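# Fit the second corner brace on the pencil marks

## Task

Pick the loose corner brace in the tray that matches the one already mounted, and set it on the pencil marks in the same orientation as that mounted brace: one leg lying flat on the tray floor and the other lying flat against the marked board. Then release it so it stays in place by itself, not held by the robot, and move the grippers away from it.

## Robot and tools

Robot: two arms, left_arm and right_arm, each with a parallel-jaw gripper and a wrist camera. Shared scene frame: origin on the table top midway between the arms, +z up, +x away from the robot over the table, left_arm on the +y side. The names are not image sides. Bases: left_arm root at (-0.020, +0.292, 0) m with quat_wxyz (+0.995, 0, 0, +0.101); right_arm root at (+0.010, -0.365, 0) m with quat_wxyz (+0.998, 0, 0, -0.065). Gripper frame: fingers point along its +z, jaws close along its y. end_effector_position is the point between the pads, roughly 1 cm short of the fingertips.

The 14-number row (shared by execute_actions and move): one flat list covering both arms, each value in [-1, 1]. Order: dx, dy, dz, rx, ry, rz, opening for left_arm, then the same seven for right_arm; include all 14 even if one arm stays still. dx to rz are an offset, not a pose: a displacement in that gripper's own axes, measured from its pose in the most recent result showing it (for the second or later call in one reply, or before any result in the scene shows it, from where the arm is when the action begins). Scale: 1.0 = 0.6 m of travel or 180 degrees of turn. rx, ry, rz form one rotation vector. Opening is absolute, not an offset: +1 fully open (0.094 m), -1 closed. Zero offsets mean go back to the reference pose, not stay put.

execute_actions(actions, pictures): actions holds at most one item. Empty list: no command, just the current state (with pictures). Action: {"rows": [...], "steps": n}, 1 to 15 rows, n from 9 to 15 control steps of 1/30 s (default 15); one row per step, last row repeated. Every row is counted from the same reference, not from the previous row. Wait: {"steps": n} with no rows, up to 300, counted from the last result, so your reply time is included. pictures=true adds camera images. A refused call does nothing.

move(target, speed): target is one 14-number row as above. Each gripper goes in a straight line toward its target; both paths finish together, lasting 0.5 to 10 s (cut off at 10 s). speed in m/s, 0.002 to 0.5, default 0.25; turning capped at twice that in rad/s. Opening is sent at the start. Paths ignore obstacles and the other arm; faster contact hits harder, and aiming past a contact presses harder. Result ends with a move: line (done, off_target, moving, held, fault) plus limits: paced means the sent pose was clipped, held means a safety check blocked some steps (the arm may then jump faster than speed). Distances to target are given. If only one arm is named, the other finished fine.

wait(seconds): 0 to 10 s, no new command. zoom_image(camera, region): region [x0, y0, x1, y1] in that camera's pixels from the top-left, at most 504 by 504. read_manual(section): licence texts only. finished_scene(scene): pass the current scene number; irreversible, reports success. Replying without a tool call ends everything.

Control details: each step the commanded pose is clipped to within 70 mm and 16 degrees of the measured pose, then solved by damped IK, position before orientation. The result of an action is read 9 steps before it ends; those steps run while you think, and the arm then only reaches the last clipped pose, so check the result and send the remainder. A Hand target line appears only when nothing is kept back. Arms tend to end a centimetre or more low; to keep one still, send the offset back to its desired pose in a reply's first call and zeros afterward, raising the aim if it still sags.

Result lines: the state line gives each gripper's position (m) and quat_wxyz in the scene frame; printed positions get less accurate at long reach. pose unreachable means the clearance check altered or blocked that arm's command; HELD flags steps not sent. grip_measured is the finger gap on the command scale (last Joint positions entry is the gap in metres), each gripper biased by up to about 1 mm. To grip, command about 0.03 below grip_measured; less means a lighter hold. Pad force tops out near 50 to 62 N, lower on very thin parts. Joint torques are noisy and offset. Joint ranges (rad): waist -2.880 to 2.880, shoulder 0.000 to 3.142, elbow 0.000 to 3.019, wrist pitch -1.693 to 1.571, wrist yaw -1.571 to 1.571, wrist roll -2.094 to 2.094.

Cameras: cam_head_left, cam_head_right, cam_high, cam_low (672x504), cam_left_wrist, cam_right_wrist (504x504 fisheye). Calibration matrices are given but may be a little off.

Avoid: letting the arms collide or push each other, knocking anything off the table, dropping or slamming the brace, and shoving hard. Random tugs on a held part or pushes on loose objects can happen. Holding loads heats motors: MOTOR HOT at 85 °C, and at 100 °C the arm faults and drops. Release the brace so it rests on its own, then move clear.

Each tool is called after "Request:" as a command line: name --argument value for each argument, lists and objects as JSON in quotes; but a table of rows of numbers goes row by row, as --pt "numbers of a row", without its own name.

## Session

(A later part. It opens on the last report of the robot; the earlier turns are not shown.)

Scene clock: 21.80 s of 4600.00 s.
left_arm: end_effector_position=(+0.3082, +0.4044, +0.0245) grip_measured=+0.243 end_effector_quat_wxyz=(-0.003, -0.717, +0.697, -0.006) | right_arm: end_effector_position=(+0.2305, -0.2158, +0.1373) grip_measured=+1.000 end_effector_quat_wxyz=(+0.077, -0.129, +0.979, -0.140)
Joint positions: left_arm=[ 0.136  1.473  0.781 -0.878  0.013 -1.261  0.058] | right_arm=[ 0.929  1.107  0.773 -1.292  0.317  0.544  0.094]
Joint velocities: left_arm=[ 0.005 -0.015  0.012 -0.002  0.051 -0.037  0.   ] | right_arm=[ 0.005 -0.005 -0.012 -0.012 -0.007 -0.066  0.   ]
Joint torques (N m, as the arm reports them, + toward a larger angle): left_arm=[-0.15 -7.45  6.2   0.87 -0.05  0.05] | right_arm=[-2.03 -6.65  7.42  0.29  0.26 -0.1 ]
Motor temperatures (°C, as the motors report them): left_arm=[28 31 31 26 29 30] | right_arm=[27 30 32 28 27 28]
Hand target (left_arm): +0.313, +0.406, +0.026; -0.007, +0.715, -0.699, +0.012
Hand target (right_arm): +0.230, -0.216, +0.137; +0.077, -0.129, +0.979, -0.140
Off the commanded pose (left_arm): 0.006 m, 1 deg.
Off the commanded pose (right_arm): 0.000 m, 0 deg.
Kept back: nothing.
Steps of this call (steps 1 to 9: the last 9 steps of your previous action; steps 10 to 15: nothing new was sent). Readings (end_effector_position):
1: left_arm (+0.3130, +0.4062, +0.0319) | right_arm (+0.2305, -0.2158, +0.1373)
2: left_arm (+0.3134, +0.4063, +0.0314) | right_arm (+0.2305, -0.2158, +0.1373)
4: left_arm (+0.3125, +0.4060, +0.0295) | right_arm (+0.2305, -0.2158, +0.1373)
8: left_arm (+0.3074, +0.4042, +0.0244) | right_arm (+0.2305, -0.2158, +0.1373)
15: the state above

Request:
execute_actions --actions '[{"rows":[[-0.0025,-0.008,-0.0025,0.007,-0.002,0.002,0.35,0,0,0,0,0,0,1],[-0.0025,-0.008,-0.0025,0.007,-0.002,0.002,0.55,0,0,0,0,0,0,1],[-0.0025,-0.008,-0.0025,0.007,-0.002,0.002,0.8,0,0,0,0,0,0,1],[0.0,-0.008,-0.0025,0.007,-0.002,0.002,0.8,0,0,0,0,0,0,1],[0.004,-0.008,-0.0025,0.007,-0.002,0.002,0.8,0,0,0,0,0,0,1],[0.009,-0.0078,-0.0025,0.007,-0.002,0.002,0.8,0,0,0,0,0,0,1],[0.015,-0.0076,-0.0025,0.007,-0.002,0.002,0.8,0,0,0,0,0,0,1],[0.021,-0.0074,-0.0025,0.007,-0.002,0.002,0.8,0,0,0,0,0,0,1],[0.027,-0.0072,-0.0025,0.007,-0.002,0.002,0.8,0,0,0,0,0,0,1],[0.033,-0.007,-0.0025,0.007,-0.002,0.002,0.8,0,0,0,0,0,0,1],[0.039,-0.0068,-0.0025,0.007,-0.002,0.002,0.8,0,0,0,0,0,0,1],[0.044,-0.0067,-0.0025,0.007,-0.002,0.002,0.8,0,0,0,0,0,0,1],[0.048,-0.0066,-0.0025,0.007,-0.002,0.002,0.8,0,0,0,0,0,0,1],[0.051,-0.0065,-0.0025,0.007,-0.002,0.002,0.8,0,0,0,0,0,0,1]],"steps":15}]'

Request:
execute_actions --actions '[{"steps":15}]' --pictures true

Scene clock: 22.93 s of 4600.00 s.
left_arm: end_effector_position=(+0.3070, +0.4037, +0.0237) grip_measured=+0.796 end_effector_quat_wxyz=(-0.004, -0.717, +0.697, -0.005) | right_arm: end_effector_position=(+0.2305, -0.2158, +0.1373) grip_measured=+1.000 end_effector_quat_wxyz=(+0.077, -0.129, +0.979, -0.140)
Joint positions: left_arm=[ 0.135  1.473  0.778 -0.878  0.013 -1.261  0.084] | right_arm=[ 0.929  1.107  0.773 -1.292  0.317  0.544  0.094]
Joint velocities: left_arm=[-0.034 -0.005 -0.051  0.007  0.022 -0.037  0.005] | right_arm=[-0.005 -0.015  0.007  0.002  0.007  0.007  0.   ]
Joint torques (N m, as the arm reports them, + toward a larger angle): left_arm=[-1.6  -7.91  6.16  0.82 -0.16 -0.15] | right_arm=[-1.91 -6.49  7.49  0.32  0.27 -0.13]
Motor temperatures (°C, as the motors report them): left_arm=[28 31 31 26 29 30] | right_arm=[27 30 32 28 27 28]
Steps of this call (steps 1 to 28: nothing new was sent; steps 29 to 34: the first 6 steps of this action). Readings (end_effector_position):
29: left_arm (+0.3082, +0.4044, +0.0245) | right_arm (+0.2305, -0.2158, +0.1373)
30: left_arm (+0.3082, +0.4044, +0.0245) | right_arm (+0.2305, -0.2158, +0.1373)
32: left_arm (+0.3078, +0.4043, +0.0243) | right_arm (+0.2305, -0.2158, +0.1373)
34: the state above

Scene clock: 23.43 s of 4600.00 s.
left_arm: end_effector_position=(+0.3073, +0.3730, +0.0231) grip_measured=+0.798 end_effector_quat_wxyz=(-0.005, -0.710, +0.704, -0.004) | right_arm: end_effector_position=(+0.2305, -0.2158, +0.1373) grip_measured=+1.000 end_effector_quat_wxyz=(+0.077, -0.129, +0.979, -0.140)
Joint positions: left_arm=[ 0.048  1.455  0.757 -0.878  0.012 -1.328  0.084] | right_arm=[ 0.929  1.107  0.773 -1.292  0.317  0.544  0.094]
Joint velocities: left_arm=[-0.015 -0.015  0.002  0.002  0.007 -0.066  0.   ] | right_arm=[ 0.005  0.015 -0.002 -0.022  0.066  0.022  0.   ]
Joint torques (N m, as the arm reports them, + toward a larger angle): left_arm=[-0.56 -7.24  5.98  0.91 -0.18 -0.13] | right_arm=[-2.41 -6.61  7.41  0.35  0.25 -0.13]
Motor temperatures (°C, as the motors report them): left_arm=[28 31 31 26 29 30] | right_arm=[27 30 32 28 27 28]
Hand target (left_arm): +0.313, +0.374, +0.026; -0.007, +0.715, -0.699, +0.011
Hand target (right_arm): +0.230, -0.216, +0.137; +0.077, -0.129, +0.979, -0.140
Off the commanded pose (left_arm): 0.007 m, 2 deg.
Off the commanded pose (right_arm): 0.000 m, 0 deg.
Kept back: nothing.
Steps of this call (steps 1 to 9: the last 9 steps of your previous action; steps 10 to 15: nothing new was sent). Readings (end_effector_position):
1: left_arm (+0.3063, +0.4028, +0.0232) | right_arm (+0.2305, -0.2158, +0.1373)
2: left_arm (+0.3062, +0.4015, +0.0231) | right_arm (+0.2305, -0.2158, +0.1373)
4: left_arm (+0.3066, +0.3962, +0.0231) | right_arm (+0.2305, -0.2158, +0.1373)
8: left_arm (+0.3069, +0.3805, +0.0231) | right_arm (+0.2305, -0.2158, +0.1373)
15: the state above
camera_calibration (this result's frames):
cam_left_wrist: T_world_to_cam=[[0.999648, 0.00242558, -0.0264242, -0.307379], [0.0175384, -0.807685, 0.589353, 0.286853], [-0.0199129, -0.589609, -0.807443, 0.367438], [0, 0, 0, 1]] pos_world=[0.309556, 0.449078, 0.119505]
cam_right_wrist: T_world_to_cam=[[0.221406, -0.930059, 0.293207, -0.295006], [-0.888995, -0.0689134, 0.452702, 0.133056], [-0.400833, -0.36089, -0.842075, 0.251482], [0, 0, 0, 1]] pos_world=[0.284405, -0.174447, 0.23803]

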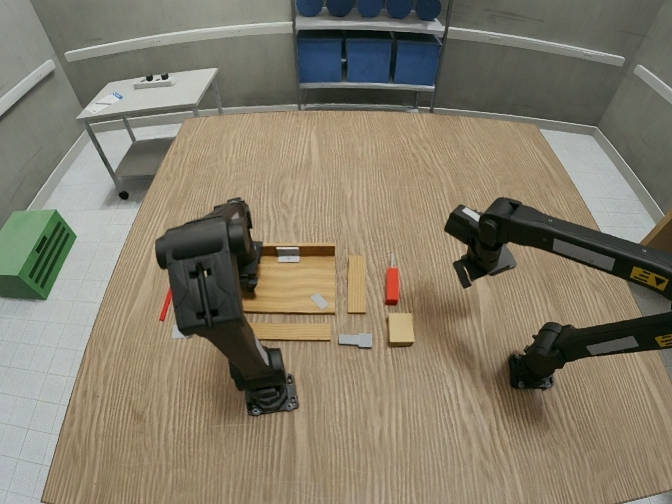

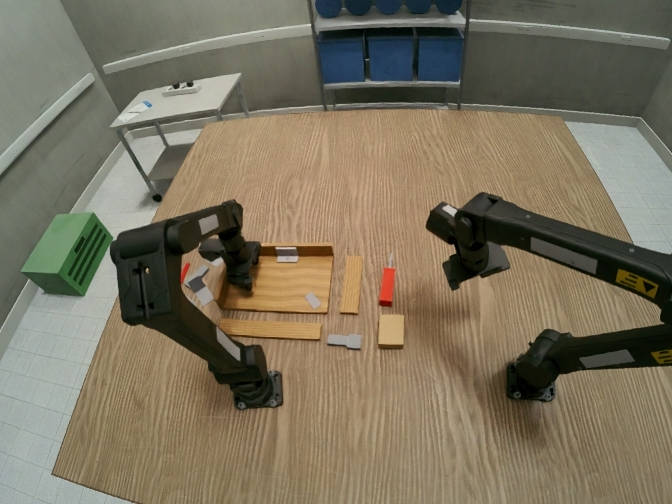

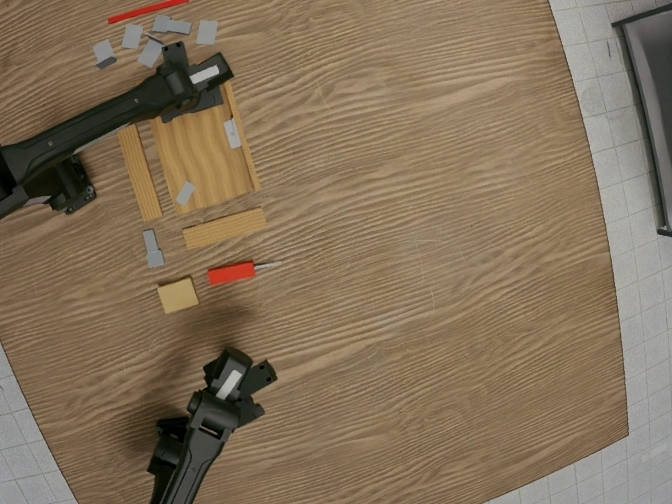

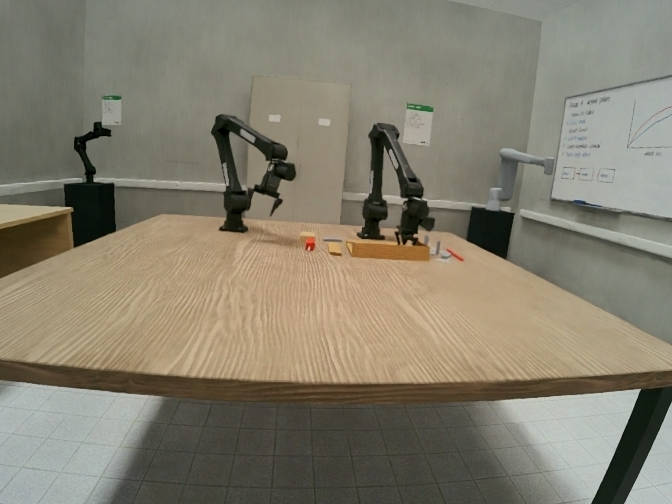

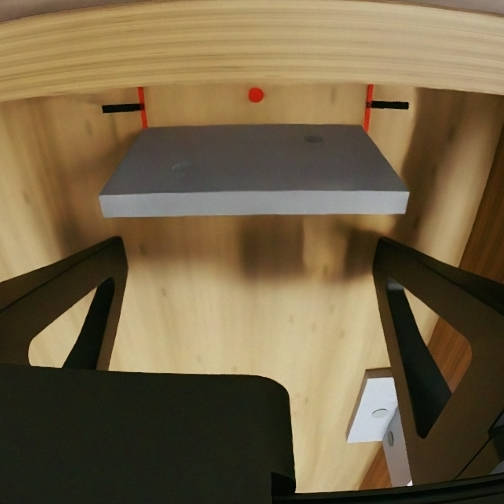

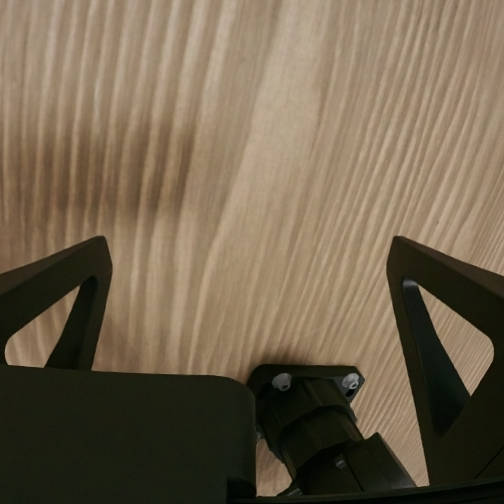

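Request:
execute_actions --actions '[{"rows":[[-0.003,-0.013,-0.008,0.009,-0.002,-0.004,0.5,0,0,0,0,0,0,1],[-0.004,-0.017,-0.011,0.010,-0.002,-0.004,0.2,0,0,0,0,0,0,1],[-0.006,-0.021,-0.014,0.011,-0.002,-0.004,-0.1,0,0,0,0,0,0,1],[-0.008,-0.025,-0.016,0.012,-0.002,-0.004,-0.2,0,0,0,0,0,0,1],[-0.010,-0.028,-0.0175,0.012,-0.002,-0.004,-0.2,0,0,0,0,0,0,1],[-0.0115,-0.030,-0.0185,0.012,-0.002,-0.004,-0.2,0,0,0,0,0,0,1]],"steps":10}]'

Request:
execute_actions --actions '[{"steps":13}]'

Scene clock: 24.27 s of 4600.00 s.
left_arm: end_effector_position=(+0.3073, +0.3730, +0.0231) grip_measured=+0.673 end_effector_quat_wxyz=(-0.005, -0.712, +0.702, -0.004) | right_arm: end_effector_position=(+0.2305, -0.2158, +0.1373) grip_measured=+1.000 end_effector_quat_wxyz=(+0.077, -0.129, +0.979, -0.140)
Joint positions: left_arm=[ 0.048  1.455  0.757 -0.878  0.012 -1.335  0.079] | right_arm=[ 0.929  1.107  0.773 -1.292  0.317  0.544  0.094]
Joint velocities: left_arm=[-0.005 -0.005 -0.032  0.012 -0.051 -0.007 -0.344] | right_arm=[-0.015 -0.015 -0.022  0.002  0.022 -0.037  0.   ]
Joint torques (N m, as the arm reports them, + toward a larger angle): left_arm=[-0.15 -8.41  6.7   0.67 -0.16 -0.1 ] | right_arm=[-2.12 -6.74  7.52  0.24  0.24 -0.08]
Motor temperatures (°C, as the motors report them): left_arm=[28 31 31 26 29 30] | right_arm=[27 30 32 28 27 28]
Steps of this call (steps 1 to 24: nothing new was sent; step 25: the first step of this action). Readings (end_effector_position):
25: the state above

Scene clock: 24.70 s of 4600.00 s.
left_arm: end_effector_position=(+0.3073, +0.3730, +0.0231) grip_measured=-0.198 end_effector_quat_wxyz=(-0.005, -0.712, +0.702, -0.004) | right_arm: end_effector_position=(+0.2305, -0.2158, +0.1373) grip_measured=+1.000 end_effector_quat_wxyz=(+0.077, -0.129, +0.979, -0.140)
Joint positions: left_arm=[ 0.048  1.455  0.757 -0.878  0.012 -1.335  0.038] | right_arm=[ 0.929  1.107  0.773 -1.292  0.317  0.544  0.094]
Joint velocities: left_arm=[-0.005  0.005  0.022  0.007 -0.066 -0.081 -0.   ] | right_arm=[ 0.005 -0.005  0.007  0.012 -0.037  0.022  0.   ]
Joint torques (N m, as the arm reports them, + toward a larger angle): left_arm=[ 0.41 -6.74  9.11  0.19 -0.05 -0.02] | right_arm=[-1.8  -6.88  7.31  0.47  0.22 -0.12]
Motor temperatures (°C, as the motors report them): left_arm=[28 31 31 26 29 30] | right_arm=[27 30 32 28 27 28]
Hand target (left_arm): +0.325, +0.380, +0.035; -0.010, +0.715, -0.699, +0.015
Hand target (right_arm): +0.230, -0.216, +0.137; +0.077, -0.129, +0.979, -0.140
Off the commanded pose (left_arm): 0.022 m, 2 deg.
Off the commanded pose (right_arm): 0.000 m, 0 deg.
Kept back: nothing.
Steps of this call (steps 1 to 9: the last 9 steps of your previous action; steps 10 to 13: nothing new was sent). Readings (end_effector_position):
1: left_arm (+0.3073, +0.3730, +0.0231) | right_arm (+0.2305, -0.2158, +0.1373)
2: left_arm (+0.3073, +0.3730, +0.0231) | right_arm (+0.2305, -0.2158, +0.1373)
4: left_arm (+0.3073, +0.3730, +0.0231) | right_arm (+0.2305, -0.2158, +0.1373)
8: left_arm (+0.3073, +0.3730, +0.0231) | right_arm (+0.2305, -0.2158, +0.1373)
13: the state above

Request:
execute_actions --actions '[{"rows":[[-0.013,-0.031,-0.020,0.012,-0.002,-0.002,-0.2,0,0,0,0,0,0,1],[-0.015,-0.032,-0.0202,0.012,-0.002,-0.002,-0.2,0,0,0,0,0,0,1],[-0.017,-0.033,-0.0204,0.012,-0.002,-0.002,-0.2,0,0,0,0,0,0,1],[-0.0195,-0.034,-0.0205,0.012,-0.002,-0.002,-0.2,0,0,0,0,0,0,1],[-0.022,-0.0345,-0.0206,0.012,-0.002,-0.002,-0.2,0,0,0,0,0,0,1],[-0.0245,-0.0348,-0.0207,0.012,-0.002,-0.002,-0.2,0,0,0,0,0,0,1]],"steps":10}]'

Request:
execute_actions --actions '[{"steps":13}]'

Scene clock: 25.50 s of 4600.00 s.
left_arm: end_effector_position=(+0.3073, +0.3730, +0.0231) grip_measured=-0.198 end_effector_quat_wxyz=(-0.005, -0.712, +0.702, -0.004) | right_arm: end_effector_position=(+0.2305, -0.2158, +0.1373) grip_measured=+1.000 end_effector_quat_wxyz=(+0.077, -0.129, +0.979, -0.140)
Joint positions: left_arm=[ 0.048  1.455  0.757 -0.878  0.012 -1.335  0.038] | right_arm=[ 0.929  1.107  0.773 -1.292  0.317  0.544  0.094]
Joint velocities: left_arm=[ 0.005 -0.005 -0.012  0.002  0.007  0.007  0.   ] | right_arm=[-0.005 -0.024 -0.007 -0.007 -0.007  0.037  0.   ]
Joint torques (N m, as the arm reports them, + toward a larger angle): left_arm=[ 1.89 -7.29  9.31  0.13 -0.03  0.01] | right_arm=[-1.62 -6.96  7.41  0.29  0.22 -0.09]
Motor temperatures (°C, as the motors report them): left_arm=[28 31 31 26 29 30] | right_arm=[27 30 32 28 27 28]
Steps of this call (steps 1 to 23: nothing new was sent; step 24: the first step of this action). Readings (end_effector_position):
24: the state above

Scene clock: 25.93 s of 4600.00 s.
left_arm: end_effector_position=(+0.3114, +0.3817, +0.0268) grip_measured=-0.198 end_effector_quat_wxyz=(+0.000, -0.716, +0.698, -0.007) | right_arm: end_effector_position=(+0.2305, -0.2158, +0.1373) grip_measured=+1.000 end_effector_quat_wxyz=(+0.077, -0.129, +0.979, -0.140)
Joint positions: left_arm=[ 0.07   1.455  0.77  -0.878  0.012 -1.322  0.038] | right_arm=[ 0.929  1.107  0.773 -1.292  0.317  0.544  0.094]
Joint velocities: left_arm=[-0.015 -0.005  0.007 -0.017 -0.037 -0.022 -0.   ] | right_arm=[-0.024 -0.005  0.017 -0.017 -0.022 -0.007  0.   ]
Joint torques (N m, as the arm reports them, + toward a larger angle): left_arm=[ 0.87 -6.7   9.25  0.07 -0.03  0.01] | right_arm=[-2.32 -6.7   7.4   0.36  0.26 -0.11]
Motor temperatures (°C, as the motors report them): left_arm=[28 31 31 26 29 30] | right_arm=[27 30 32 28 27 28]
Hand target (left_arm): +0.327, +0.388, +0.036; -0.010, +0.715, -0.699, +0.015
Hand target (right_arm): +0.230, -0.216, +0.137; +0.077, -0.129, +0.979, -0.140
Off the commanded pose (left_arm): 0.020 m, 1 deg.
Off the commanded pose (right_arm): 0.000 m, 0 deg.
Kept back: nothing.
Steps of this call (steps 1 to 9: the last 9 steps of your previous action; steps 10 to 13: nothing new was sent). Readings (end_effector_position):
1: left_arm (+0.3075, +0.3732, +0.0232) | right_arm (+0.2305, -0.2158, +0.1373)
2: left_arm (+0.3076, +0.3734, +0.0233) | right_arm (+0.2305, -0.2158, +0.1373)
4: left_arm (+0.3083, +0.3751, +0.0240) | right_arm (+0.2305, -0.2158, +0.1373)
8: left_arm (+0.3107, +0.3807, +0.0262) | right_arm (+0.2305, -0.2158, +0.1373)
13: the state above

Request:
execute_actions --actions '[{"rows":[[-0.006,-0.026,-0.015,0.008,-0.002,0,-0.2,0,0,0,0,0,0,1],[-0.002,-0.026,-0.015,0.008,-0.002,0,-0.2,0,0,0,0,0,0,1],[0.001,-0.026,-0.015,0.008,-0.002,0,-0.2,0,0,0,0,0,0,1],[0.0035,-0.026,-0.015,0.008,-0.002,0,-0.2,0,0,0,0,0,0,1],[0.0035,-0.026,-0.014,0.008,-0.002,0,-0.2,0,0,0,0,0,0,1],[0.0035,-0.026,-0.012,0.008,-0.002,0,-0.2,0,0,0,0,0,0,1],[0.0035,-0.026,-0.010,0.008,-0.002,0,-0.2,0,0,0,0,0,0,1],[0.0035,-0.026,-0.0085,0.008,-0.002,0,-0.2,0,0,0,0,0,0,1],[0.0035,-0.026,-0.007,0.008,-0.002,0,-0.2,0,0,0,0,0,0,1]],"steps":11}]'

Request:
execute_actions --actions '[{"steps":14}]' --pictures true

Scene clock: 26.97 s of 4600.00 s.
left_arm: end_effector_position=(+0.3114, +0.3817, +0.0267) grip_measured=-0.198 end_effector_quat_wxyz=(+0.000, -0.715, +0.699, -0.007) | right_arm: end_effector_position=(+0.2305, -0.2158, +0.1373) grip_measured=+1.000 end_effector_quat_wxyz=(+0.077, -0.129, +0.979, -0.140)
Joint positions: left_arm=[ 0.07   1.456  0.77  -0.878  0.012 -1.321  0.038] | right_arm=[ 0.929  1.107  0.773 -1.292  0.317  0.544  0.094]
Joint velocities: left_arm=[-0.024 -0.005 -0.017 -0.002 -0.095 -0.022  0.001] | right_arm=[ 0.015  0.005  0.002  0.007  0.007 -0.022  0.   ]
Joint torques (N m, as the arm reports them, + toward a larger angle): left_arm=[-0.69 -7.1   8.95  0.15 -0.15 -0.17] | right_arm=[-1.4  -6.57  7.19  0.41  0.24 -0.09]
Motor temperatures (°C, as the motors report them): left_arm=[28 31 31 26 29 30] | right_arm=[27 30 32 28 27 28]
Steps of this call (steps 1 to 29: nothing new was sent; steps 30 to 31: the first 2 steps of this action). Readings (end_effector_position):
30: left_arm (+0.3114, +0.3817, +0.0267) | right_arm (+0.2305, -0.2158, +0.1373)
31: the state above

Scene clock: 27.43 s of 4600.00 s.
left_arm: end_effector_position=(+0.3122, +0.3786, +0.0266) grip_measured=-0.198 end_effector_quat_wxyz=(-0.000, -0.716, +0.698, -0.007) | right_arm: end_effector_position=(+0.2305, -0.2158, +0.1373) grip_measured=+1.000 end_effector_quat_wxyz=(+0.077, -0.129, +0.979, -0.140)
Joint positions: left_arm=[ 0.06   1.456  0.77  -0.878  0.012 -1.332  0.038] | right_arm=[ 0.929  1.107  0.773 -1.292  0.317  0.544  0.094]
Joint velocities: left_arm=[-0.005 -0.015  0.017  0.022  0.022 -0.051 -0.   ] | right_arm=[-0.015 -0.005  0.017  0.007  0.051  0.007  0.   ]
Joint torques (N m, as the arm reports them, + toward a larger angle): left_arm=[-1.22 -6.53  8.28  0.6  -0.18 -0.09] | right_arm=[-2.02 -7.69  7.5   0.45  0.23 -0.11]
Motor temperatures (°C, as the motors report them): left_arm=[28 31 31 26 29 30] | right_arm=[27 30 32 28 27 28]
Hand target (left_arm): +0.327, +0.380, +0.032; -0.011, +0.716, -0.698, +0.014
Hand target (right_arm): +0.230, -0.216, +0.137; +0.077, -0.129, +0.979, -0.140
Off the commanded pose (left_arm): 0.016 m, 2 deg.
Off the commanded pose (right_arm): 0.000 m, 0 deg.
Kept back: nothing.
Steps of this call (steps 1 to 9: the last 9 steps of your previous action; steps 10 to 14: nothing new was sent). Readings (end_effector_position):
1: left_arm (+0.3114, +0.3816, +0.0267) | right_arm (+0.2305, -0.2158, +0.1373)
2: left_arm (+0.3115, +0.3813, +0.0267) | right_arm (+0.2305, -0.2158, +0.1373)
4: left_arm (+0.3118, +0.3802, +0.0267) | right_arm (+0.2305, -0.2158, +0.1373)
8: left_arm (+0.3122, +0.3786, +0.0267) | right_arm (+0.2305, -0.2158, +0.1373)
14: the state above
camera_calibration (this result's frames):
cam_left_wrist: T_world_to_cam=[[0.999725, 0.0181153, -0.014905, -0.318443], [0.0234163, -0.80891, 0.587466, 0.287855], [-0.00141472, -0.587653, -0.809112, 0.367104], [0, 0, 0, 1]] pos_world=[0.312134, 0.454347, 0.123177]
cam_right_wrist: T_world_to_cam=[[0.221406, -0.930059, 0.293207, -0.295006], [-0.888995, -0.0689134, 0.452702, 0.133056], [-0.400833, -0.36089, -0.842075, 0.251482], [0, 0, 0, 1]] pos_world=[0.284405, -0.174447, 0.23803]

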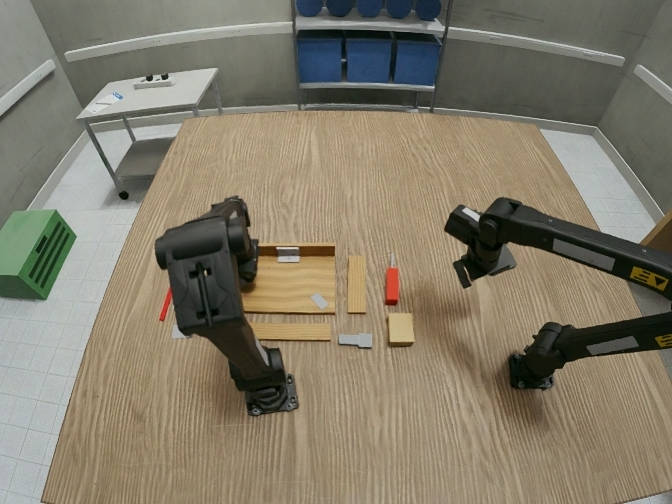

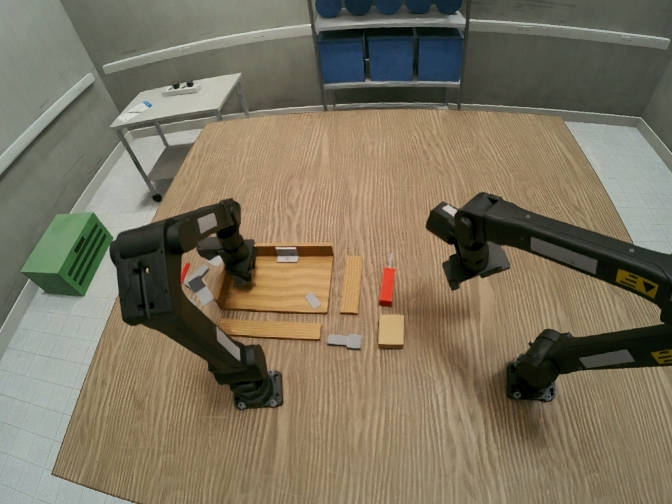

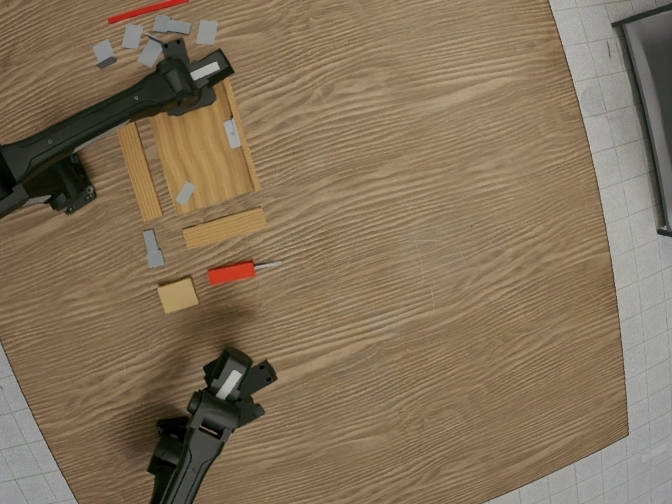

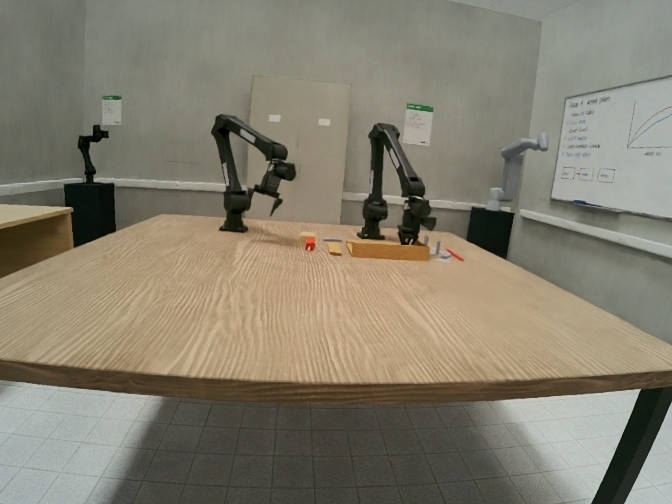

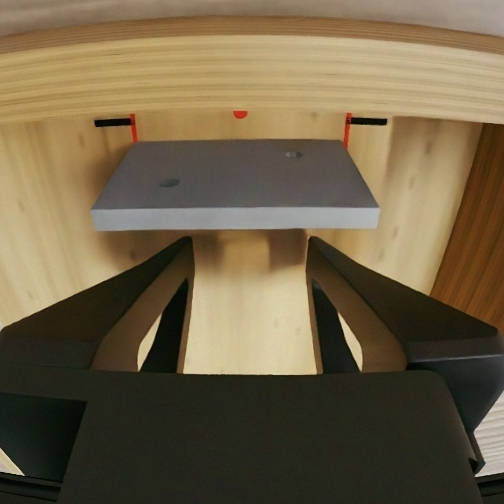

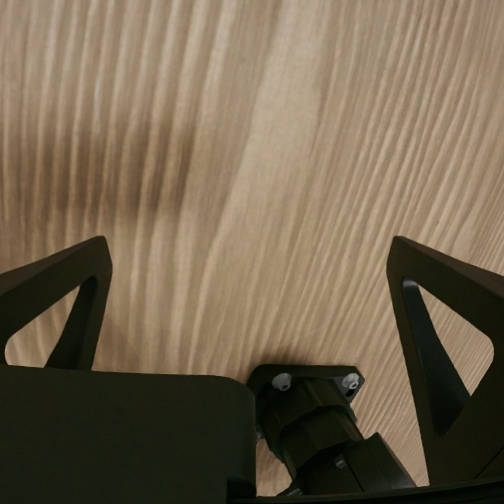

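Request:
execute_actions --actions '[{"rows":[[-0.003,-0.026,-0.0095,0.008,-0.002,0,-0.3,0,0,0,0,0,0,1],[-0.004,-0.027,-0.010,0.008,-0.002,0,-0.3,0,0,0,0,0,0,1],[-0.005,-0.028,-0.0105,0.008,-0.002,0,-0.3,0,0,0,0,0,0,1],[-0.006,-0.029,-0.011,0.008,-0.002,0,-0.3,0,0,0,0,0,0,1],[-0.0068,-0.030,-0.0117,0.008,-0.002,0,-0.3,0,0,0,0,0,0,1]],"steps":9}]'

Request:
execute_actions --actions '[{"steps":13}]'

Scene clock: 28.43 s of 4600.00 s.
left_arm: end_effector_position=(+0.3122, +0.3786, +0.0266) grip_measured=-0.198 end_effector_quat_wxyz=(-0.000, -0.716, +0.698, -0.007) | right_arm: end_effector_position=(+0.2305, -0.2158, +0.1373) grip_measured=+1.000 end_effector_quat_wxyz=(+0.077, -0.129, +0.979, -0.140)
Joint positions: left_arm=[ 0.06   1.456  0.77  -0.878  0.012 -1.333  0.038] | right_arm=[ 0.929  1.107  0.773 -1.292  0.317  0.544  0.094]
Joint velocities: left_arm=[-0.005 -0.015  0.007  0.007 -0.007 -0.037 -0.   ] | right_arm=[-0.015 -0.005  0.012  0.022 -0.007 -0.022  0.   ]
Joint torques (N m, as the arm reports them, + toward a larger angle): left_arm=[-1.09 -6.58  8.28  0.63 -0.18 -0.1 ] | right_arm=[-1.71 -6.52  7.35  0.31  0.25 -0.1 ]
Motor temperatures (°C, as the motors report them): left_arm=[28 31 31 26 29 30] | right_arm=[27 30 32 28 27 28]
Kept back: the last 9 steps of this action.
Steps of this call (steps 1 to 30: nothing new was sent). Readings (end_effector_position):
1: left_arm (+0.3122, +0.3786, +0.0266) | right_arm (+0.2305, -0.2158, +0.1373)
2: left_arm (+0.3122, +0.3786, +0.0266) | right_arm (+0.2305, -0.2158, +0.1373)
4: left_arm (+0.3122, +0.3786, +0.0266) | right_arm (+0.2305, -0.2158, +0.1373)
8: left_arm (+0.3122, +0.3786, +0.0266) | right_arm (+0.2305, -0.2158, +0.1373)
30: the state above

Scene clock: 28.87 s of 4600.00 s.
left_arm: end_effector_position=(+0.3116, +0.3784, +0.0248) grip_measured=-0.298 end_effector_quat_wxyz=(-0.002, -0.716, +0.698, -0.006) | right_arm: end_effector_position=(+0.2305, -0.2158, +0.1373) grip_measured=+1.000 end_effector_quat_wxyz=(+0.077, -0.129, +0.979, -0.140)
Joint positions: left_arm=[ 0.06   1.461  0.77  -0.878  0.012 -1.333  0.033] | right_arm=[ 0.929  1.107  0.773 -1.292  0.317  0.544  0.094]
Joint velocities: left_arm=[ 0.005 -0.005 -0.007 -0.012  0.022 -0.007  0.001] | right_arm=[ 0.005 -0.024  0.002 -0.012  0.022  0.022  0.   ]
Joint torques (N m, as the arm reports them, + toward a larger angle): left_arm=[-0.68 -6.95  9.26  0.24 -0.17 -0.06] | right_arm=[-2.23 -6.86  7.32  0.37  0.26 -0.09]
Motor temperatures (°C, as the motors report them): left_arm=[28 31 31 26 29 30] | right_arm=[27 30 32 28 27 28]
Hand target (left_arm): +0.329, +0.383, +0.034; -0.011, +0.716, -0.698, +0.014
Hand target (right_arm): +0.230, -0.216, +0.137; +0.077, -0.129, +0.979, -0.140
Off the commanded pose (left_arm): 0.021 m, 2 deg.
Off the commanded pose (right_arm): 0.000 m, 0 deg.
Kept back: nothing.
Steps of this call (steps 1 to 9: the last 9 steps of your previous action; steps 10 to 13: nothing new was sent). Readings (end_effector_position):
1: left_arm (+0.3121, +0.3785, +0.0264) | right_arm (+0.2305, -0.2158, +0.1373)
2: left_arm (+0.3121, +0.3785, +0.0264) | right_arm (+0.2305, -0.2158, +0.1373)
4: left_arm (+0.3121, +0.3785, +0.0262) | right_arm (+0.2305, -0.2158, +0.1373)
8: left_arm (+0.3118, +0.3784, +0.0252) | right_arm (+0.2305, -0.2158, +0.1373)
13: the state above

Request:
execute_actions --actions '[{"rows":[[-0.0095,-0.0315,-0.0147,0.009,-0.002,0,-0.3,0,0,0,0,0,0,1],[-0.012,-0.0318,-0.0147,0.009,-0.002,0,-0.3,0,0,0,0,0,0,1],[-0.0145,-0.032,-0.0146,0.009,-0.002,0,-0.3,0,0,0,0,0,0,1],[-0.017,-0.0321,-0.0146,0.009,-0.002,0,-0.3,0,0,0,0,0,0,1],[-0.0197,-0.0322,-0.0146,0.009,-0.002,0,-0.3,0,0,0,0,0,0,1],[-0.0224,-0.0323,-0.0145,0.009,-0.002,0,-0.3,0,0,0,0,0,0,1],[-0.0251,-0.0324,-0.0145,0.009,-0.002,0,-0.3,0,0,0,0,0,0,1],[-0.0278,-0.0325,-0.0145,0.009,-0.002,0,-0.3,0,0,0,0,0,0,1],[-0.0305,-0.0326,-0.0144,0.009,-0.002,0,-0.3,0,0,0,0,0,0,1],[-0.0332,-0.0327,-0.0144,0.009,-0.002,0,-0.3,0,0,0,0,0,0,1],[-0.036,-0.0328,-0.0144,0.009,-0.002,0,-0.3,0,0,0,0,0,0,1],[-0.0387,-0.0329,-0.0143,0.009,-0.002,0,-0.3,0,0,0,0,0,0,1],[-0.0413,-0.033,-0.0143,0.009,-0.002,0,-0.3,0,0,0,0,0,0,1],[-0.0438,-0.033,-0.0142,0.009,-0.002,0,-0.3,0,0,0,0,0,0,1],[-0.046,-0.033,-0.0142,0.009,-0.002,0,-0.3,0,0,0,0,0,0,1]],"steps":15}]'

Request:
execute_actions --actions '[{"steps":14}]'

Scene clock: 31.30 s of 4600.00 s.
left_arm: end_effector_position=(+0.3129, +0.3804, +0.0246) grip_measured=-0.298 end_effector_quat_wxyz=(-0.003, -0.716, +0.699, -0.005) | right_arm: end_effector_position=(+0.2305, -0.2158, +0.1373) grip_measured=+1.000 end_effector_quat_wxyz=(+0.077, -0.129, +0.979, -0.140)
Joint positions: left_arm=[ 0.065  1.466  0.774 -0.878  0.012 -1.327  0.033] | right_arm=[ 0.929  1.107  0.773 -1.292  0.317  0.544  0.094]
Joint velocities: left_arm=[ 0.083  0.034  0.046  0.002 -0.022  0.095  0.001] | right_arm=[ 0.015 -0.005 -0.002  0.012 -0.022 -0.007  0.   ]
Joint torques (N m, as the arm reports them, + toward a larger angle): left_arm=[ 0.99 -6.65  9.4   0.11 -0.15  0.05] | right_arm=[-1.65 -7.31  7.46  0.41  0.23 -0.1 ]
Motor temperatures (°C, as the motors report them): left_arm=[28 31 31 26 29 30] | right_arm=[27 30 32 28 27 28]
Steps of this call (steps 1 to 67: nothing new was sent; steps 68 to 73: the first 6 steps of this action). Readings (end_effector_position):
68: left_arm (+0.3116, +0.3784, +0.0248) | right_arm (+0.2305, -0.2158, +0.1373)
69: left_arm (+0.3118, +0.3784, +0.0248) | right_arm (+0.2305, -0.2158, +0.1373)
71: left_arm (+0.3122, +0.3788, +0.0247) | right_arm (+0.2305, -0.2158, +0.1373)
73: the state above

Scene clock: 31.77 s of 4600.00 s.
left_arm: end_effector_position=(+0.3138, +0.3990, +0.0245) grip_measured=-0.298 end_effector_quat_wxyz=(-0.002, -0.718, +0.696, -0.006) | right_arm: end_effector_position=(+0.2305, -0.2158, +0.1373) grip_measured=+1.000 end_effector_quat_wxyz=(+0.077, -0.129, +0.979, -0.140)
Joint positions: left_arm=[ 0.116  1.481  0.79  -0.878  0.012 -1.285  0.033] | right_arm=[ 0.929  1.107  0.773 -1.292  0.317  0.544  0.094]
Joint velocities: left_arm=[ 0.015 -0.005 -0.002 -0.017 -0.037 -0.007  0.   ] | right_arm=[ 0.005 -0.005 -0.002 -0.007  0.022 -0.022  0.   ]
Joint torques (N m, as the arm reports them, + toward a larger angle): left_arm=[ 0.08 -7.24  9.59  0.15 -0.08  0.05] | right_arm=[-2.09 -6.99  7.37  0.3   0.22 -0.09]
Motor temperatures (°C, as the motors report them): left_arm=[28 31 31 26 29 30] | right_arm=[27 30 32 28 27 28]
Hand target (left_arm): +0.330, +0.406, +0.034; -0.010, +0.716, -0.698, +0.013
Hand target (right_arm): +0.230, -0.216, +0.137; +0.077, -0.129, +0.979, -0.140
Off the commanded pose (left_arm): 0.020 m, 2 deg.
Off the commanded pose (right_arm): 0.000 m, 0 deg.
Kept back: nothing.
Steps of this call (steps 1 to 9: the last 9 steps of your previous action; steps 10 to 14: nothing new was sent). Readings (end_effector_position):
1: left_arm (+0.3132, +0.3817, +0.0247) | right_arm (+0.2305, -0.2158, +0.1373)
2: left_arm (+0.3134, +0.3832, +0.0246) | right_arm (+0.2305, -0.2158, +0.1373)
4: left_arm (+0.3134, +0.3868, +0.0246) | right_arm (+0.2305, -0.2158, +0.1373)
8: left_arm (+0.3136, +0.3941, +0.0245) | right_arm (+0.2305, -0.2158, +0.1373)
14: the state above

Request:
execute_actions --actions '[{"rows":[[-0.0125,-0.028,-0.015,0.008,-0.002,0.002,-0.3,0,0,0,0,0,0,1],[-0.014,-0.028,-0.015,0.008,-0.002,0.002,-0.3,0,0,0,0,0,0,1],[-0.0155,-0.028,-0.015,0.008,-0.002,0.002,-0.3,0,0,0,0,0,0,1],[-0.017,-0.028,-0.015,0.008,-0.002,0.002,-0.3,0,0,0,0,0,0,1],[-0.0185,-0.028,-0.015,0.008,-0.002,0.002,-0.3,0,0,0,0,0,0,1],[-0.020,-0.028,-0.015,0.008,-0.002,0.002,-0.3,0,0,0,0,0,0,1],[-0.021,-0.028,-0.015,0.008,-0.002,0.002,-0.3,0,0,0,0,0,0,1]],"steps":10}]'

Request:
execute_actions --actions '[{"steps":14}]' --pictures true

Scene clock: 32.27 s of 4600.00 s.
left_arm: end_effector_position=(+0.3138, +0.3990, +0.0245) grip_measured=-0.298 end_effector_quat_wxyz=(-0.002, -0.717, +0.697, -0.006) | right_arm: end_effector_position=(+0.2305, -0.2158, +0.1373) grip_measured=+1.000 end_effector_quat_wxyz=(+0.077, -0.129, +0.979, -0.140)
Joint positions: left_arm=[ 0.116  1.481  0.79  -0.878  0.012 -1.28   0.033] | right_arm=[ 0.929  1.107  0.773 -1.292  0.317  0.544  0.094]
Joint velocities: left_arm=[-0.015 -0.005 -0.007  0.007  0.007  0.037  0.001] | right_arm=[-0.015  0.005  0.012  0.002  0.022  0.037  0.   ]
Joint torques (N m, as the arm reports them, + toward a larger angle): left_arm=[ 0.61 -6.89  9.37  0.14 -0.13  0.02] | right_arm=[-1.73 -7.02  7.44  0.41  0.26 -0.07]
Motor temperatures (°C, as the motors report them): left_arm=[28 31 32 26 29 30] | right_arm=[27 30 32 28 27 28]
Steps of this call (steps 1 to 14: nothing new was sent; step 15: the first step of this action). Readings (end_effector_position):
15: the state above

Scene clock: 32.73 s of 4600.00 s.
left_arm: end_effector_position=(+0.3139, +0.4039, +0.0245) grip_measured=-0.298 end_effector_quat_wxyz=(-0.002, -0.717, +0.697, -0.006) | right_arm: end_effector_position=(+0.2305, -0.2158, +0.1373) grip_measured=+1.000 end_effector_quat_wxyz=(+0.077, -0.129, +0.979, -0.140)
Joint positions: left_arm=[ 0.129  1.485  0.794 -0.878  0.012 -1.267  0.033] | right_arm=[ 0.929  1.107  0.773 -1.292  0.317  0.544  0.094]
Joint velocities: left_arm=[-0.005 -0.015 -0.002  0.007 -0.037 -0.037 -0.   ] | right_arm=[ 0.015 -0.015 -0.007 -0.017 -0.022  0.051  0.   ]
Joint torques (N m, as the arm reports them, + toward a larger angle): left_arm=[ 0.04 -6.82  9.53 -0.03 -0.11  0.06] | right_arm=[-1.71 -6.86  7.3   0.57  0.26 -0.1 ]
Motor temperatures (°C, as the motors report them): left_arm=[28 31 32 26 29 30] | right_arm=[27 30 32 28 27 28]
Hand target (left_arm): +0.330, +0.412, +0.034; -0.010, +0.716, -0.698, +0.012
Hand target (right_arm): +0.230, -0.216, +0.137; +0.077, -0.129, +0.979, -0.140
Off the commanded pose (left_arm): 0.020 m, 1 deg.
Off the commanded pose (right_arm): 0.000 m, 0 deg.
Kept back: nothing.
Steps of this call (steps 1 to 9: the last 9 steps of your previous action; steps 10 to 14: nothing new was sent). Readings (end_effector_position):
1: left_arm (+0.3138, +0.3990, +0.0245) | right_arm (+0.2305, -0.2158, +0.1373)
2: left_arm (+0.3137, +0.3992, +0.0245) | right_arm (+0.2305, -0.2158, +0.1373)
4: left_arm (+0.3135, +0.3997, +0.0242) | right_arm (+0.2305, -0.2158, +0.1373)
8: left_arm (+0.3138, +0.4027, +0.0244) | right_arm (+0.2305, -0.2158, +0.1373)
14: the state above
camera_calibration (this result's frames):
cam_left_wrist: T_world_to_cam=[[0.999609, 0.0211596, -0.0182668, -0.321785], [0.0278566, -0.808414, 0.587955, 0.307937], [-0.00232627, -0.588234, -0.808687, 0.380819], [0, 0, 0, 1]] pos_world=[0.313967, 0.47976, 0.121032]
cam_right_wrist: T_world_to_cam=[[0.221406, -0.930059, 0.293207, -0.295006], [-0.888995, -0.0689134, 0.452702, 0.133056], [-0.400833, -0.36089, -0.842075, 0.251482], [0, 0, 0, 1]] pos_world=[0.284405, -0.174447, 0.23803]

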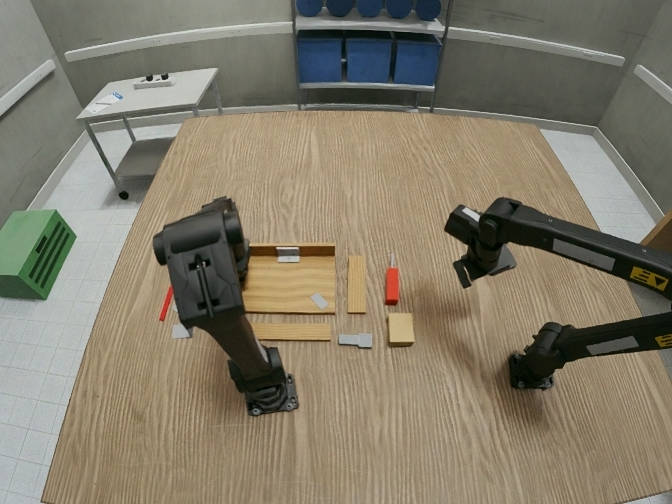

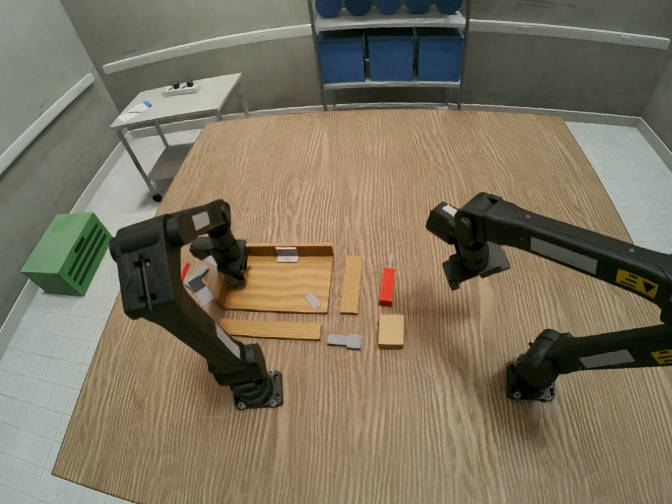

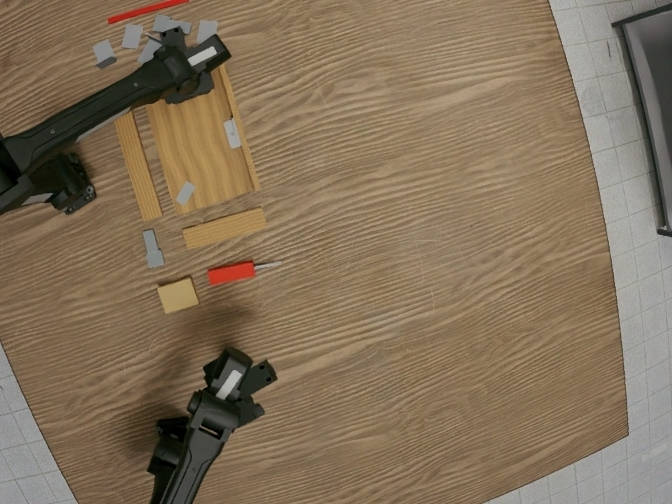

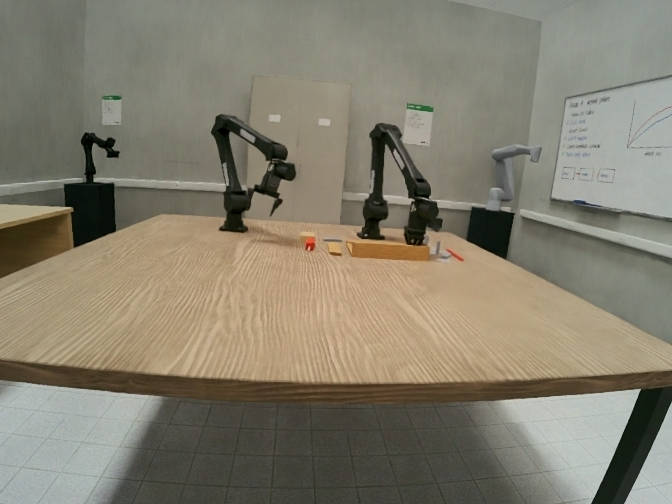

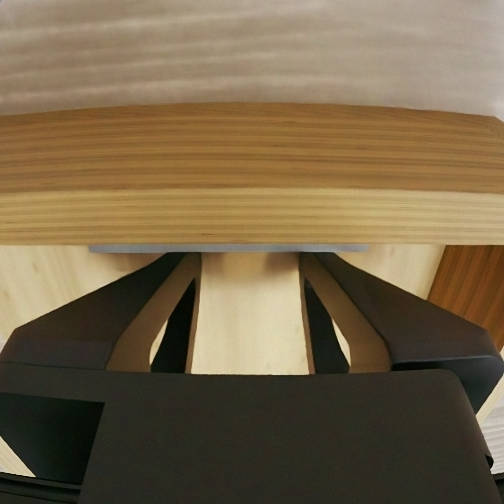

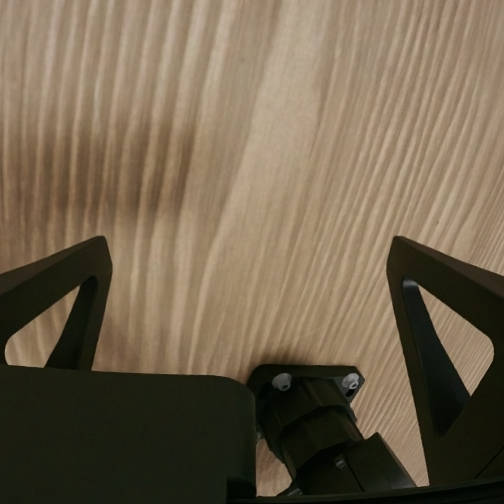

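Request:
execute_actions --actions '[]'

Scene clock: 33.83 s of 4600.00 s.
left_arm: end_effector_position=(+0.3139, +0.4039, +0.0245) grip_measured=-0.298 end_effector_quat_wxyz=(-0.002, -0.716, +0.698, -0.006) | right_arm: end_effector_position=(+0.2305, -0.2158, +0.1373) grip_measured=+1.000 end_effector_quat_wxyz=(+0.077, -0.129, +0.979, -0.140)
Joint positions: left_arm=[ 0.129  1.485  0.794 -0.878  0.012 -1.266  0.033] | right_arm=[ 0.929  1.107  0.773 -1.292  0.317  0.544  0.094]
Joint velocities: left_arm=[-0.015 -0.005 -0.002 -0.002  0.051 -0.007 -0.   ] | right_arm=[-0.005 -0.015 -0.017 -0.007 -0.051 -0.022  0.   ]
Joint torques (N m, as the arm reports them, + toward a larger angle): left_arm=[ 0.5  -6.9   9.4   0.12 -0.09  0.04] | right_arm=[-1.73 -6.47  7.36  0.36  0.24 -0.11]
Motor temperatures (°C, as the motors report them): left_arm=[28 31 32 26 29 30] | right_arm=[27 30 32 28 27 28]
Hand target (left_arm): +0.330, +0.412, +0.034; -0.010, +0.716, -0.698, +0.012
Hand target (right_arm): +0.230, -0.216, +0.137; +0.077, -0.129, +0.979, -0.140
Off the commanded pose (left_arm): 0.020 m, 1 deg.
Off the commanded pose (right_arm): 0.000 m, 0 deg.
Kept back: nothing.
Steps of this call (steps 1 to 33: nothing new was sent). Readings (end_effector_position):
1: left_arm (+0.3139, +0.4039, +0.0245) | right_arm (+0.2305, -0.2158, +0.1373)
2: left_arm (+0.3139, +0.4039, +0.0245) | right_arm (+0.2305, -0.2158, +0.1373)
4: left_arm (+0.3139, +0.4039, +0.0245) | right_arm (+0.2305, -0.2158, +0.1373)
8: left_arm (+0.3139, +0.4039, +0.0245) | right_arm (+0.2305, -0.2158, +0.1373)
33: the state above
camera_calibration (this result's frames):
cam_left_wrist: T_world_to_cam=[[0.999633, 0.0200158, -0.0182546, -0.32133], [0.0269244, -0.808449, 0.58795, 0.308244], [-0.00298965, -0.588225, -0.808692, 0.381023], [0, 0, 0, 1]] pos_world=[0.314052, 0.479759, 0.121033]
cam_right_wrist: T_world_to_cam=[[0.221406, -0.930059, 0.293207, -0.295006], [-0.888995, -0.0689134, 0.452702, 0.133056], [-0.400833, -0.36089, -0.842075, 0.251482], [0, 0, 0, 1]] pos_world=[0.284405, -0.174447, 0.23803]

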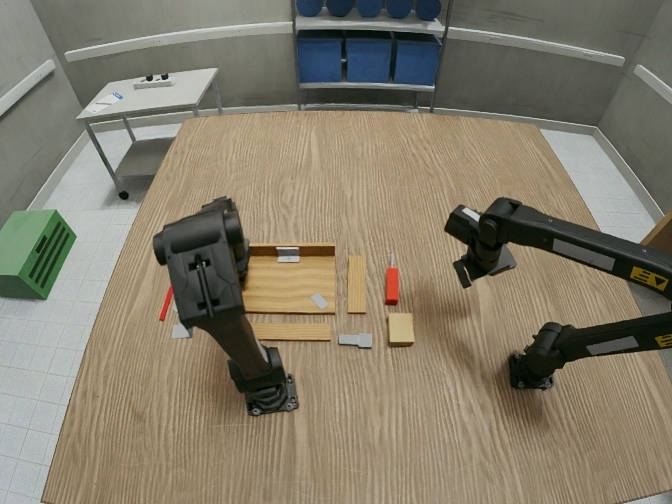

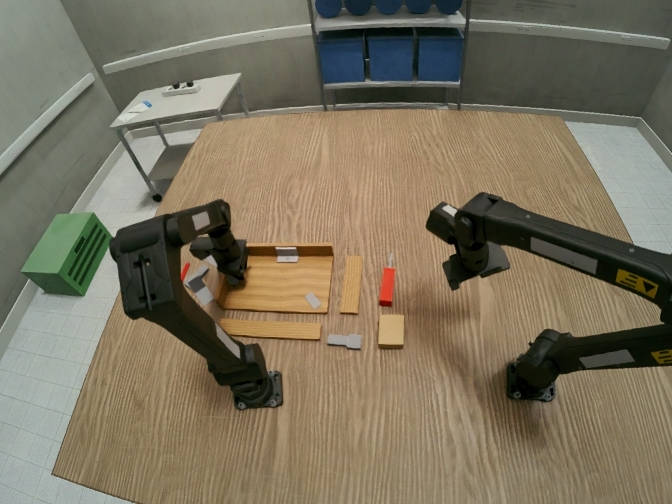

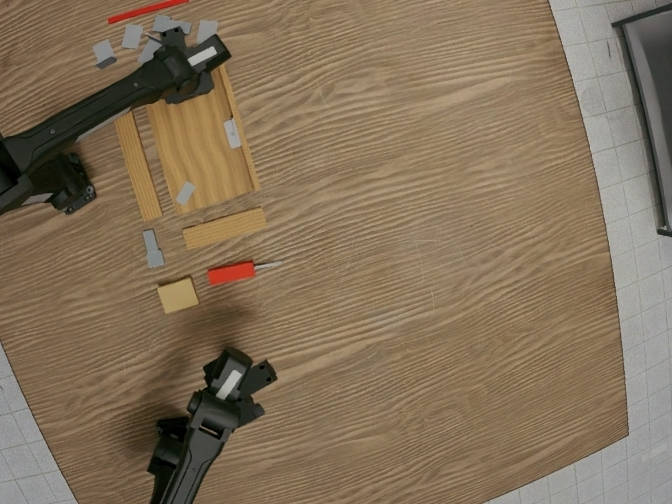

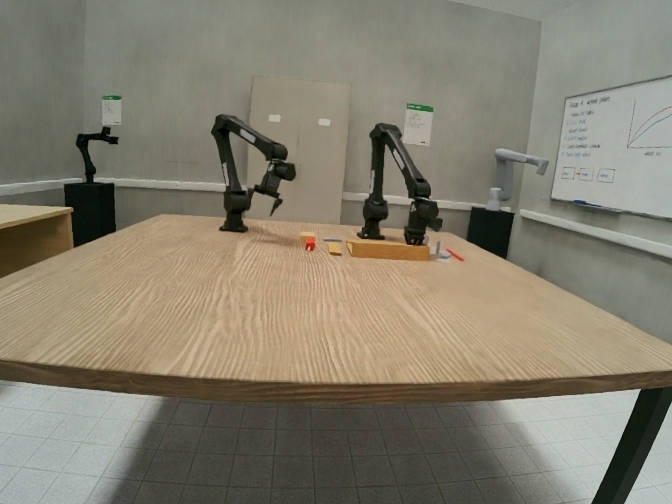

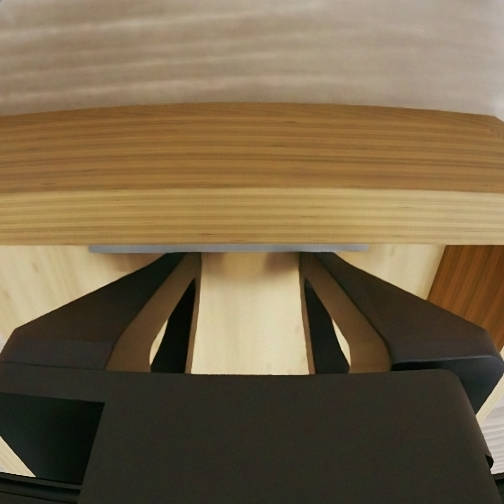

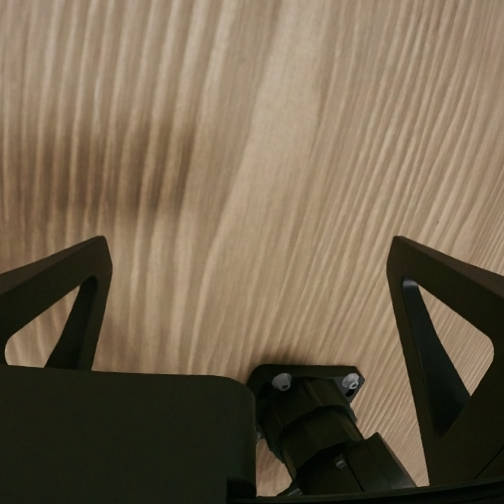

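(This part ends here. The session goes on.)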